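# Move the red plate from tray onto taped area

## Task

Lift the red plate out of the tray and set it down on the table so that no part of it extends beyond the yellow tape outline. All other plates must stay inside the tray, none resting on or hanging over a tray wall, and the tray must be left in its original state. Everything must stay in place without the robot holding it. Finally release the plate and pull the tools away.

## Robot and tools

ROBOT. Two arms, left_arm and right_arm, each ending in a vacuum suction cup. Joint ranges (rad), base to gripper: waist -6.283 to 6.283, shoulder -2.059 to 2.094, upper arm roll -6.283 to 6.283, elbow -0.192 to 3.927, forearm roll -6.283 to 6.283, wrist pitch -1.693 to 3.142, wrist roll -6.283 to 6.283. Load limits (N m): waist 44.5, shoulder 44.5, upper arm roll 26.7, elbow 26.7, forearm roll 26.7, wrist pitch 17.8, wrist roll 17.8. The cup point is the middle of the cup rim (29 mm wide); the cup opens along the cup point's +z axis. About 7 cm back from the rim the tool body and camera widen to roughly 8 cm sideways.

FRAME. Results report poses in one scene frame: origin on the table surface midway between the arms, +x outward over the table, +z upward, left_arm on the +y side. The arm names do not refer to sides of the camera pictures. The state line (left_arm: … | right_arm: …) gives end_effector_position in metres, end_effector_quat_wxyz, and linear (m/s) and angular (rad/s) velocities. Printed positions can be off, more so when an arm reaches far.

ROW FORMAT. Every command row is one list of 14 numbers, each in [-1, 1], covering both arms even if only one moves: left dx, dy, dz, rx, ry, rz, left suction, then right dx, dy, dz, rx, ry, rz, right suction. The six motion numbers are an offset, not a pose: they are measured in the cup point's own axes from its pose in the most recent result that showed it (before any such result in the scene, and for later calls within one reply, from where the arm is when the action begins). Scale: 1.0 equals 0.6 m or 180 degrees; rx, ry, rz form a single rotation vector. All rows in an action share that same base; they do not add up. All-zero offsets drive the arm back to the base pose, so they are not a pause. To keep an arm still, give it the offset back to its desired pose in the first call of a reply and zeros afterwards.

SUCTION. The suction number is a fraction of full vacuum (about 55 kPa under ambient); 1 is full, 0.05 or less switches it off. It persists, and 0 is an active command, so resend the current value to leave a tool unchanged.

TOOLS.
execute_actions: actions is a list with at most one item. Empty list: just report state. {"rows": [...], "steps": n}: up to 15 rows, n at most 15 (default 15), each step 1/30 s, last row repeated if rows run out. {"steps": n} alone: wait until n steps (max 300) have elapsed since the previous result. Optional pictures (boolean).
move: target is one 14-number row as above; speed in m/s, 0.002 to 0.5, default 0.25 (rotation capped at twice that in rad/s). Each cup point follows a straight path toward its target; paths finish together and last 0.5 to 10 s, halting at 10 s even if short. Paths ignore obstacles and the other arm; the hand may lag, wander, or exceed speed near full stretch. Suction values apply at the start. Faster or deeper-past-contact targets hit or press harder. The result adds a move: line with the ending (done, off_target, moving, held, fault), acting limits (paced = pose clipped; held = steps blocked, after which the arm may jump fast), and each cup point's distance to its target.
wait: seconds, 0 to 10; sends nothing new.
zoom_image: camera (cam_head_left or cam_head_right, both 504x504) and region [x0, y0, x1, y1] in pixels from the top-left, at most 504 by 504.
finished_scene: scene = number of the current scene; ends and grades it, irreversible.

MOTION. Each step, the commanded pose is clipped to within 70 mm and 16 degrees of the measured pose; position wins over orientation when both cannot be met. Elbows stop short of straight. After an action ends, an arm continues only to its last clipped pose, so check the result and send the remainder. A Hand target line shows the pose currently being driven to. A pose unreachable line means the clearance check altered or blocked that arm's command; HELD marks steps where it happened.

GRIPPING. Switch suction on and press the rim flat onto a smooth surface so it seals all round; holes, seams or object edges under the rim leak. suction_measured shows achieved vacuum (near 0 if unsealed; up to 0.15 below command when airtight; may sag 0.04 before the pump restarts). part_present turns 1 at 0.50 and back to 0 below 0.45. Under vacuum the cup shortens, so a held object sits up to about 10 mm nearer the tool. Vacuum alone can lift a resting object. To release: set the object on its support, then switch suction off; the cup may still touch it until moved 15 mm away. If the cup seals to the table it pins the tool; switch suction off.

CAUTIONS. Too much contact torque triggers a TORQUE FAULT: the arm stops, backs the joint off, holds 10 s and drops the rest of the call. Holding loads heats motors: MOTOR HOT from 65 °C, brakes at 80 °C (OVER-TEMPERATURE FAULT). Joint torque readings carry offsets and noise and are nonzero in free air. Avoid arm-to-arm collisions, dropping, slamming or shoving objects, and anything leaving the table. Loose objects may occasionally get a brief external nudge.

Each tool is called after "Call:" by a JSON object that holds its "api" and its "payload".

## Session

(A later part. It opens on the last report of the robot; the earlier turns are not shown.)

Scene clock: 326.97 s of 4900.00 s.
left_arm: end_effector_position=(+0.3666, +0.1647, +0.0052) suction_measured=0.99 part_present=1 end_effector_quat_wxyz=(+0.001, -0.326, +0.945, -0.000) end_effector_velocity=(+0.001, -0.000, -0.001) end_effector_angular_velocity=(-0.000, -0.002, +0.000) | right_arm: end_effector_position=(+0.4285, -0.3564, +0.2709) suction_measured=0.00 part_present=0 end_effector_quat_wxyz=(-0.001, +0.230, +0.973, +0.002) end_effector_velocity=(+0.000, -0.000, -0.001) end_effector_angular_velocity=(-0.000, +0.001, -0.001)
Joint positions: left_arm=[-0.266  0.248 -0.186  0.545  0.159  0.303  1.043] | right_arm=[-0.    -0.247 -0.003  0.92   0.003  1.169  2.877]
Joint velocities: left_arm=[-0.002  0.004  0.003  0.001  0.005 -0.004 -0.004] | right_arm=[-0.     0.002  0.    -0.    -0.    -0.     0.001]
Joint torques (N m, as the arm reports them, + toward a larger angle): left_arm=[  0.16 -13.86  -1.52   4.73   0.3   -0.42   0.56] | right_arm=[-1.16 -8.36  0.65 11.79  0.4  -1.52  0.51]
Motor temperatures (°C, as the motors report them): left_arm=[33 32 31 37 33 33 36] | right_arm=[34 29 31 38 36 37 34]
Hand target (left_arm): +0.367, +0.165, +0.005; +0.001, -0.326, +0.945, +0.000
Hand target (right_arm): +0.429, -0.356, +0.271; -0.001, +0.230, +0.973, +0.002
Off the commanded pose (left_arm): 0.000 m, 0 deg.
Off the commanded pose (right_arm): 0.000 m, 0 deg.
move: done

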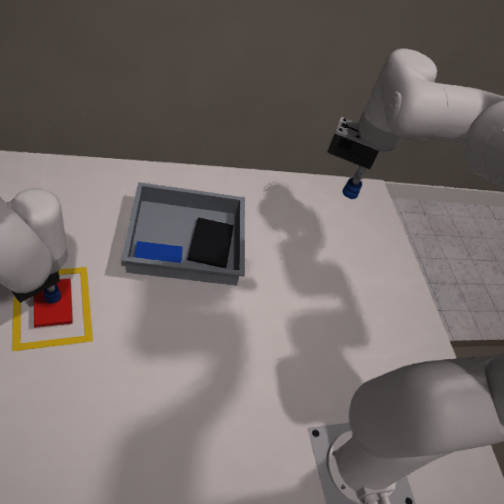

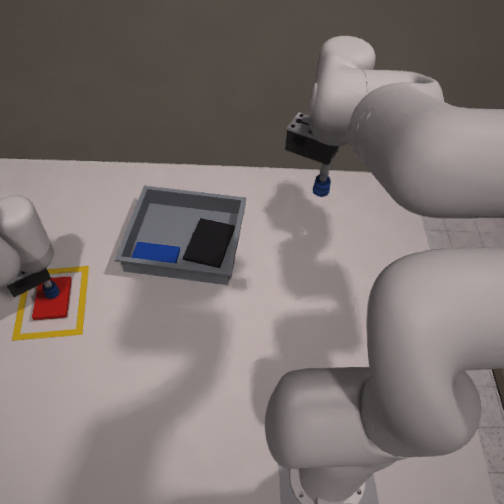

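Call:
{"api": "execute_actions", "payload": {"actions": [{"rows": [[0,0,0.0007,0,0,0,1,0,0,0,0,0,0,0],[0,0,0.0014,0,0,0,1,0,0,0,0,0,0,0],[0,0,0.0021,0,0,0,1,0,0,0,0,0,0,0],[0,0,0.0028,0,0,0,1,0,0,0,0,0,0,0],[0,0,0.0035,0,0,0,1,0,0,0,0,0,0,0],[0,0,0.0042,0,0,0,1,0,0,0,0,0,0,0],[0,0,0.0049,0,0,0,1,0,0,0,0,0,0,0],[0,0,0.0056,0,0,0,1,0,0,0,0,0,0,0],[0,0,0.0063,0,0,0,1,0,0,0,0,0,0,0],[0,0,0.0070,0,0,0,1,0,0,0,0,0,0,0],[0,0,0.0077,0,0,0,1,0,0,0,0,0,0,0]], "steps": 15}]}}

Call:
{"api": "zoom_image", "payload": {"camera": "cam_head_left", "region": [20, 290, 90, 340]}}

Scene clock: 343.90 s of 4900.00 s.
left_arm: end_effector_position=(+0.3665, +0.1648, +0.0008) suction_measured=0.98 part_present=1 end_effector_quat_wxyz=(+0.001, -0.326, +0.945, +0.000) end_effector_velocity=(+0.000, -0.001, -0.003) end_effector_angular_velocity=(-0.000, -0.002, -0.002) | right_arm: end_effector_position=(+0.4285, -0.3564, +0.2709) suction_measured=0.00 part_present=0 end_effector_quat_wxyz=(-0.001, +0.230, +0.973, +0.002) end_effector_velocity=(-0.000, -0.000, -0.001) end_effector_angular_velocity=(-0.001, +0.002, +0.000)
Joint positions: left_arm=[-0.271  0.264 -0.179  0.547  0.169  0.29   1.035] | right_arm=[-0.    -0.247 -0.003  0.92   0.003  1.169  2.877]
Joint velocities: left_arm=[-0.006  0.013  0.007  0.002  0.011 -0.012 -0.007] | right_arm=[-0.001  0.001  0.     0.    -0.001  0.001 -0.   ]
Joint torques (N m, as the arm reports them, + toward a larger angle): left_arm=[  0.93 -14.8   -1.04   4.66   0.22  -0.97   0.51] | right_arm=[-1.17 -8.33  0.49 11.79  0.39 -1.46  0.55]
Motor temperatures (°C, as the motors report them): left_arm=[33 32 31 37 33 33 36] | right_arm=[34 29 31 38 36 37 34]
Hand target (left_arm): +0.367, +0.165, +0.001; +0.001, -0.326, +0.945, -0.000
Hand target (right_arm): +0.429, -0.356, +0.271; -0.001, +0.230, +0.973, +0.002
Off the commanded pose (left_arm): 0.000 m, 0 deg.
Off the commanded pose (right_arm): 0.000 m, 0 deg.
Steps of this call (steps 1 to 493: nothing new was sent; steps 494 to 508: all 15 steps of this action). Readings (end_effector_position | what the end effector reports):
494: left_arm (+0.3666, +0.1648, +0.0051) | right_arm (+0.4285, -0.3564, +0.2709) | left_arm suction_measured=0.98 part_present=1 | right_arm suction_measured=0.00 part_present=0
495: left_arm (+0.3666, +0.1647, +0.0051) | right_arm (+0.4285, -0.3564, +0.2709) | left_arm suction_measured=0.98 part_present=1 | right_arm suction_measured=0.00 part_present=0
497: left_arm (+0.3667, +0.1647, +0.0047) | right_arm (+0.4285, -0.3564, +0.2709) | left_arm suction_measured=0.98 part_present=1 | right_arm suction_measured=0.00 part_present=0
501: left_arm (+0.3666, +0.1648, +0.0032) | right_arm (+0.4285, -0.3564, +0.2709) | left_arm suction_measured=0.96 part_present=1 | right_arm suction_measured=0.00 part_present=0
508: the state above

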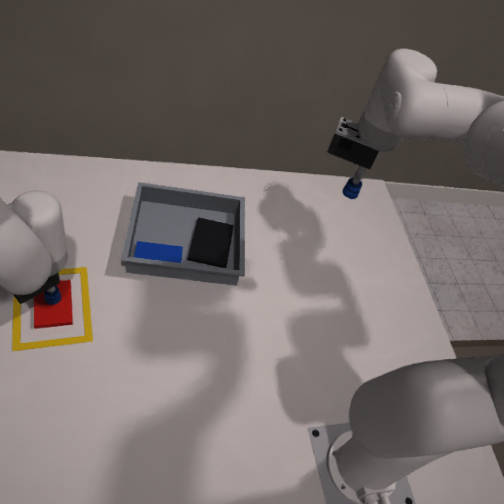

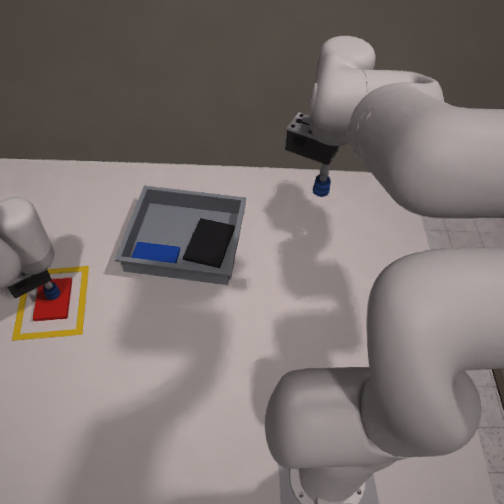

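Region (20, 290, 90, 340) of cam_head_left's 504x504 image, scaled by 7.200, with more detail than that image has; it fills the top 360 rows of this view, and the rest is white.

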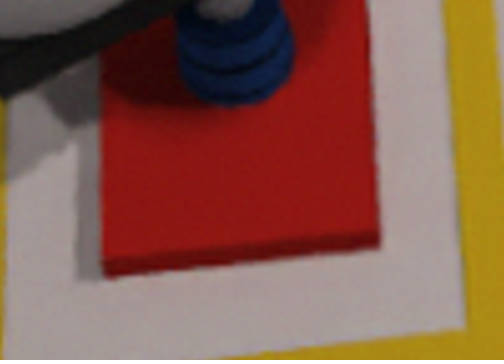

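Call:
{"api": "execute_actions", "payload": {"actions": [{"rows": [[0,0,0.0008,0,0,0,1,0,0,0,0,0,0,0],[0,0,0.0012,0,0,0,1,0,0,0,0,0,0,0],[0,0,0.0016,0,0,0,1,0,0,0,0,0,0,0],[0,0,0.0016,0,0,0,1,0,0,0,0,0,0,0],[0,0,0.0016,0,0,0,1,0,0,0,0,0,0,0],[0,0,0.0016,0,0,0,0,0,0,0,0,0,0,0]], "steps": 15}], "pictures": false}}

Scene clock: 353.80 s of 4900.00 s.
left_arm: end_effector_position=(+0.3671, +0.1645, +0.0002) suction_measured=0.01 part_present=0 end_effector_quat_wxyz=(+0.002, -0.326, +0.945, -0.000) end_effector_velocity=(-0.001, +0.001, -0.001) end_effector_angular_velocity=(+0.001, +0.003, +0.004) | right_arm: end_effector_position=(+0.4285, -0.3564, +0.2709) suction_measured=0.00 part_present=0 end_effector_quat_wxyz=(-0.001, +0.230, +0.973, +0.002) end_effector_velocity=(+0.000, +0.001, +0.000) end_effector_angular_velocity=(-0.000, -0.003, +0.001)
Joint positions: left_arm=[-0.272  0.267 -0.177  0.549  0.171  0.287  1.034] | right_arm=[-0.    -0.247 -0.003  0.92   0.003  1.169  2.877]
Joint velocities: left_arm=[ 0.001  0.003  0.001 -0.001 -0.    -0.    -0.001] | right_arm=[ 0.    -0.001  0.001 -0.    -0.    -0.002 -0.   ]
Joint torques (N m, as the arm reports them, + toward a larger angle): left_arm=[  0.71 -11.95  -1.22   3.21   0.35  -0.33   0.25] | right_arm=[-1.38 -8.26  0.79 11.97  0.44 -1.54  0.49]
Motor temperatures (°C, as the motors report them): left_arm=[33 32 31 37 33 33 36] | right_arm=[34 29 31 38 36 37 34]
Hand target (left_arm): +0.367, +0.165, -0.000; +0.001, -0.326, +0.945, +0.000
Hand target (right_arm): +0.429, -0.356, +0.271; -0.001, +0.230, +0.973, +0.002
Off the commanded pose (left_arm): 0.001 m, 0 deg.
Off the commanded pose (right_arm): 0.000 m, 0 deg.
Steps of this call (steps 1 to 282: nothing new was sent; steps 283 to 297: all 15 steps of this action). Readings (end_effector_position | what the end effector reports):
283: left_arm (+0.3666, +0.1647, +0.0006) | right_arm (+0.4285, -0.3564, +0.2709) | left_arm suction_measured=0.96 part_present=1 | right_arm suction_measured=0.00 part_present=0
284: left_arm (+0.3666, +0.1647, +0.0006) | right_arm (+0.4285, -0.3564, +0.2709) | left_arm suction_measured=0.96 part_present=1 | right_arm suction_measured=0.00 part_present=0
286: left_arm (+0.3666, +0.1648, +0.0003) | right_arm (+0.4285, -0.3564, +0.2709) | left_arm suction_measured=0.96 part_present=1 | right_arm suction_measured=0.00 part_present=0
290: left_arm (+0.3674, +0.1644, +0.0006) | right_arm (+0.4285, -0.3564, +0.2709) | left_arm suction_measured=0.01 part_present=0 | right_arm suction_measured=0.00 part_present=0
297: the state above

Call:
{"api": "move", "payload": {"target": [0, 0, -0.27, 0, 0, 0, 0, 0, 0, 0, 0, 0, 0, 0], "speed": 0.25}}

Call:
{"api": "zoom_image", "payload": {"camera": "cam_head_left", "region": [0, 170, 260, 366]}}

Call:
{"api": "zoom_image", "payload": {"camera": "cam_head_right", "region": [0, 170, 260, 366]}}

Scene clock: 366.27 s of 4900.00 s.
left_arm: end_effector_position=(+0.3662, +0.1650, +0.1622) suction_measured=0.01 part_present=0 end_effector_quat_wxyz=(+0.001, -0.327, +0.945, -0.000) end_effector_velocity=(+0.001, +0.000, +0.003) end_effector_angular_velocity=(-0.001, -0.003, -0.000) | right_arm: end_effector_position=(+0.4285, -0.3564, +0.2709) suction_measured=0.00 part_present=0 end_effector_quat_wxyz=(-0.001, +0.230, +0.973, +0.002) end_effector_velocity=(-0.000, -0.001, -0.000) end_effector_angular_velocity=(-0.000, +0.002, -0.002)
Joint positions: left_arm=[-0.252 -0.214 -0.226  0.625 -0.062  0.833  1.209] | right_arm=[-0.    -0.247 -0.003  0.92   0.003  1.169  2.877]
Joint velocities: left_arm=[-0.    -0.006  0.002  0.005  0.     0.008  0.002] | right_arm=[-0.001  0.001 -0.001  0.    -0.     0.002  0.   ]
Joint torques (N m, as the arm reports them, + toward a larger angle): left_arm=[ 0.56 -9.6   0.86  7.35  0.77 -0.8   0.76] | right_arm=[-1.02 -8.5   0.54 11.95  0.25 -1.56  0.58]
Motor temperatures (°C, as the motors report them): left_arm=[33 32 31 36 33 33 36] | right_arm=[34 29 31 38 36 37 34]
Hand target (left_arm): +0.366, +0.165, +0.163; +0.002, -0.327, +0.945, -0.001
Hand target (right_arm): +0.429, -0.356, +0.271; -0.001, +0.230, +0.973, +0.002
Off the commanded pose (left_arm): 0.001 m, 0 deg.
Off the commanded pose (right_arm): 0.000 m, 0 deg.
After step 90, 8.27 s passed at rest.
move: done

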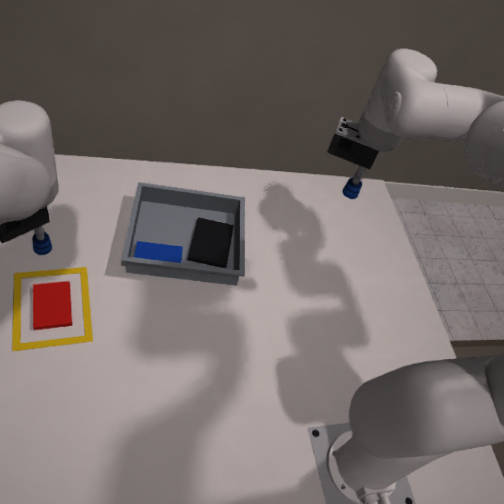

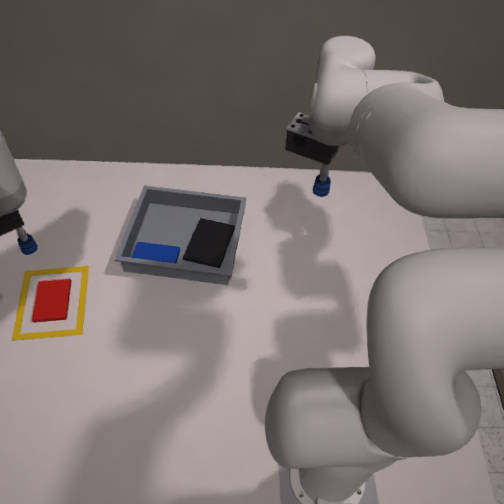

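Region (0, 170, 260, 366) of cam_head_left's 504x504 image, scaled by 1.938, with more detail than that image has; it fills the top 380 rows of this view, and the rest is white.

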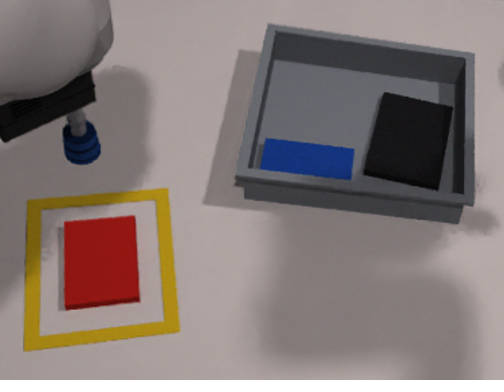

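Region (0, 170, 260, 366) of cam_head_right's 504x504 image, scaled by 1.938, with more detail than that image has; it fills the top 380 rows of this view, and the rest is white.

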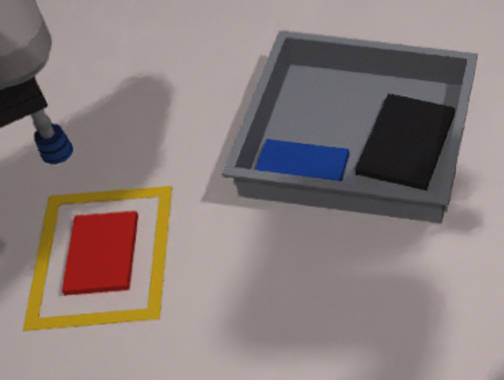

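Call:
{"api": "zoom_image", "payload": {"camera": "cam_head_left", "region": [0, 210, 126, 336]}}

Call:
{"api": "zoom_image", "payload": {"camera": "cam_head_right", "region": [0, 210, 126, 336]}}

Call:
{"api": "finished_scene", "payload": {"scene": 1}}

Region (0, 210, 126, 336) of cam_head_left's 504x504 image, scaled by 4.000, with more detail than that image has.

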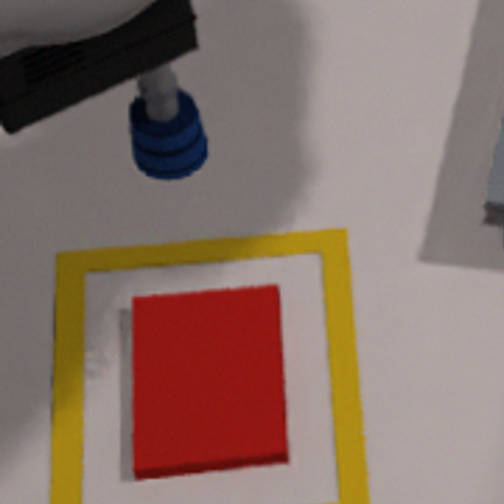

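Region (0, 210, 126, 336) of cam_head_right's 504x504 image, scaled by 4.000, with more detail than that image has.

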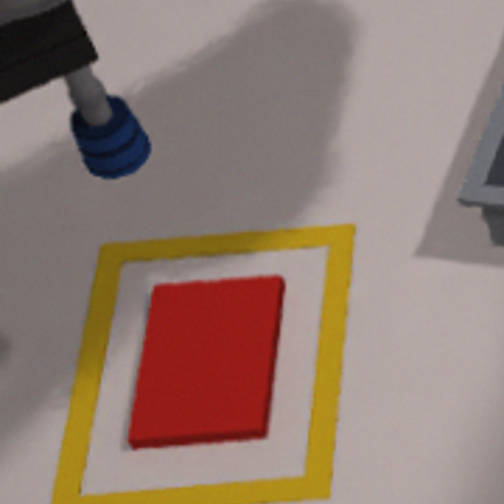

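The scene is finished: the task was done.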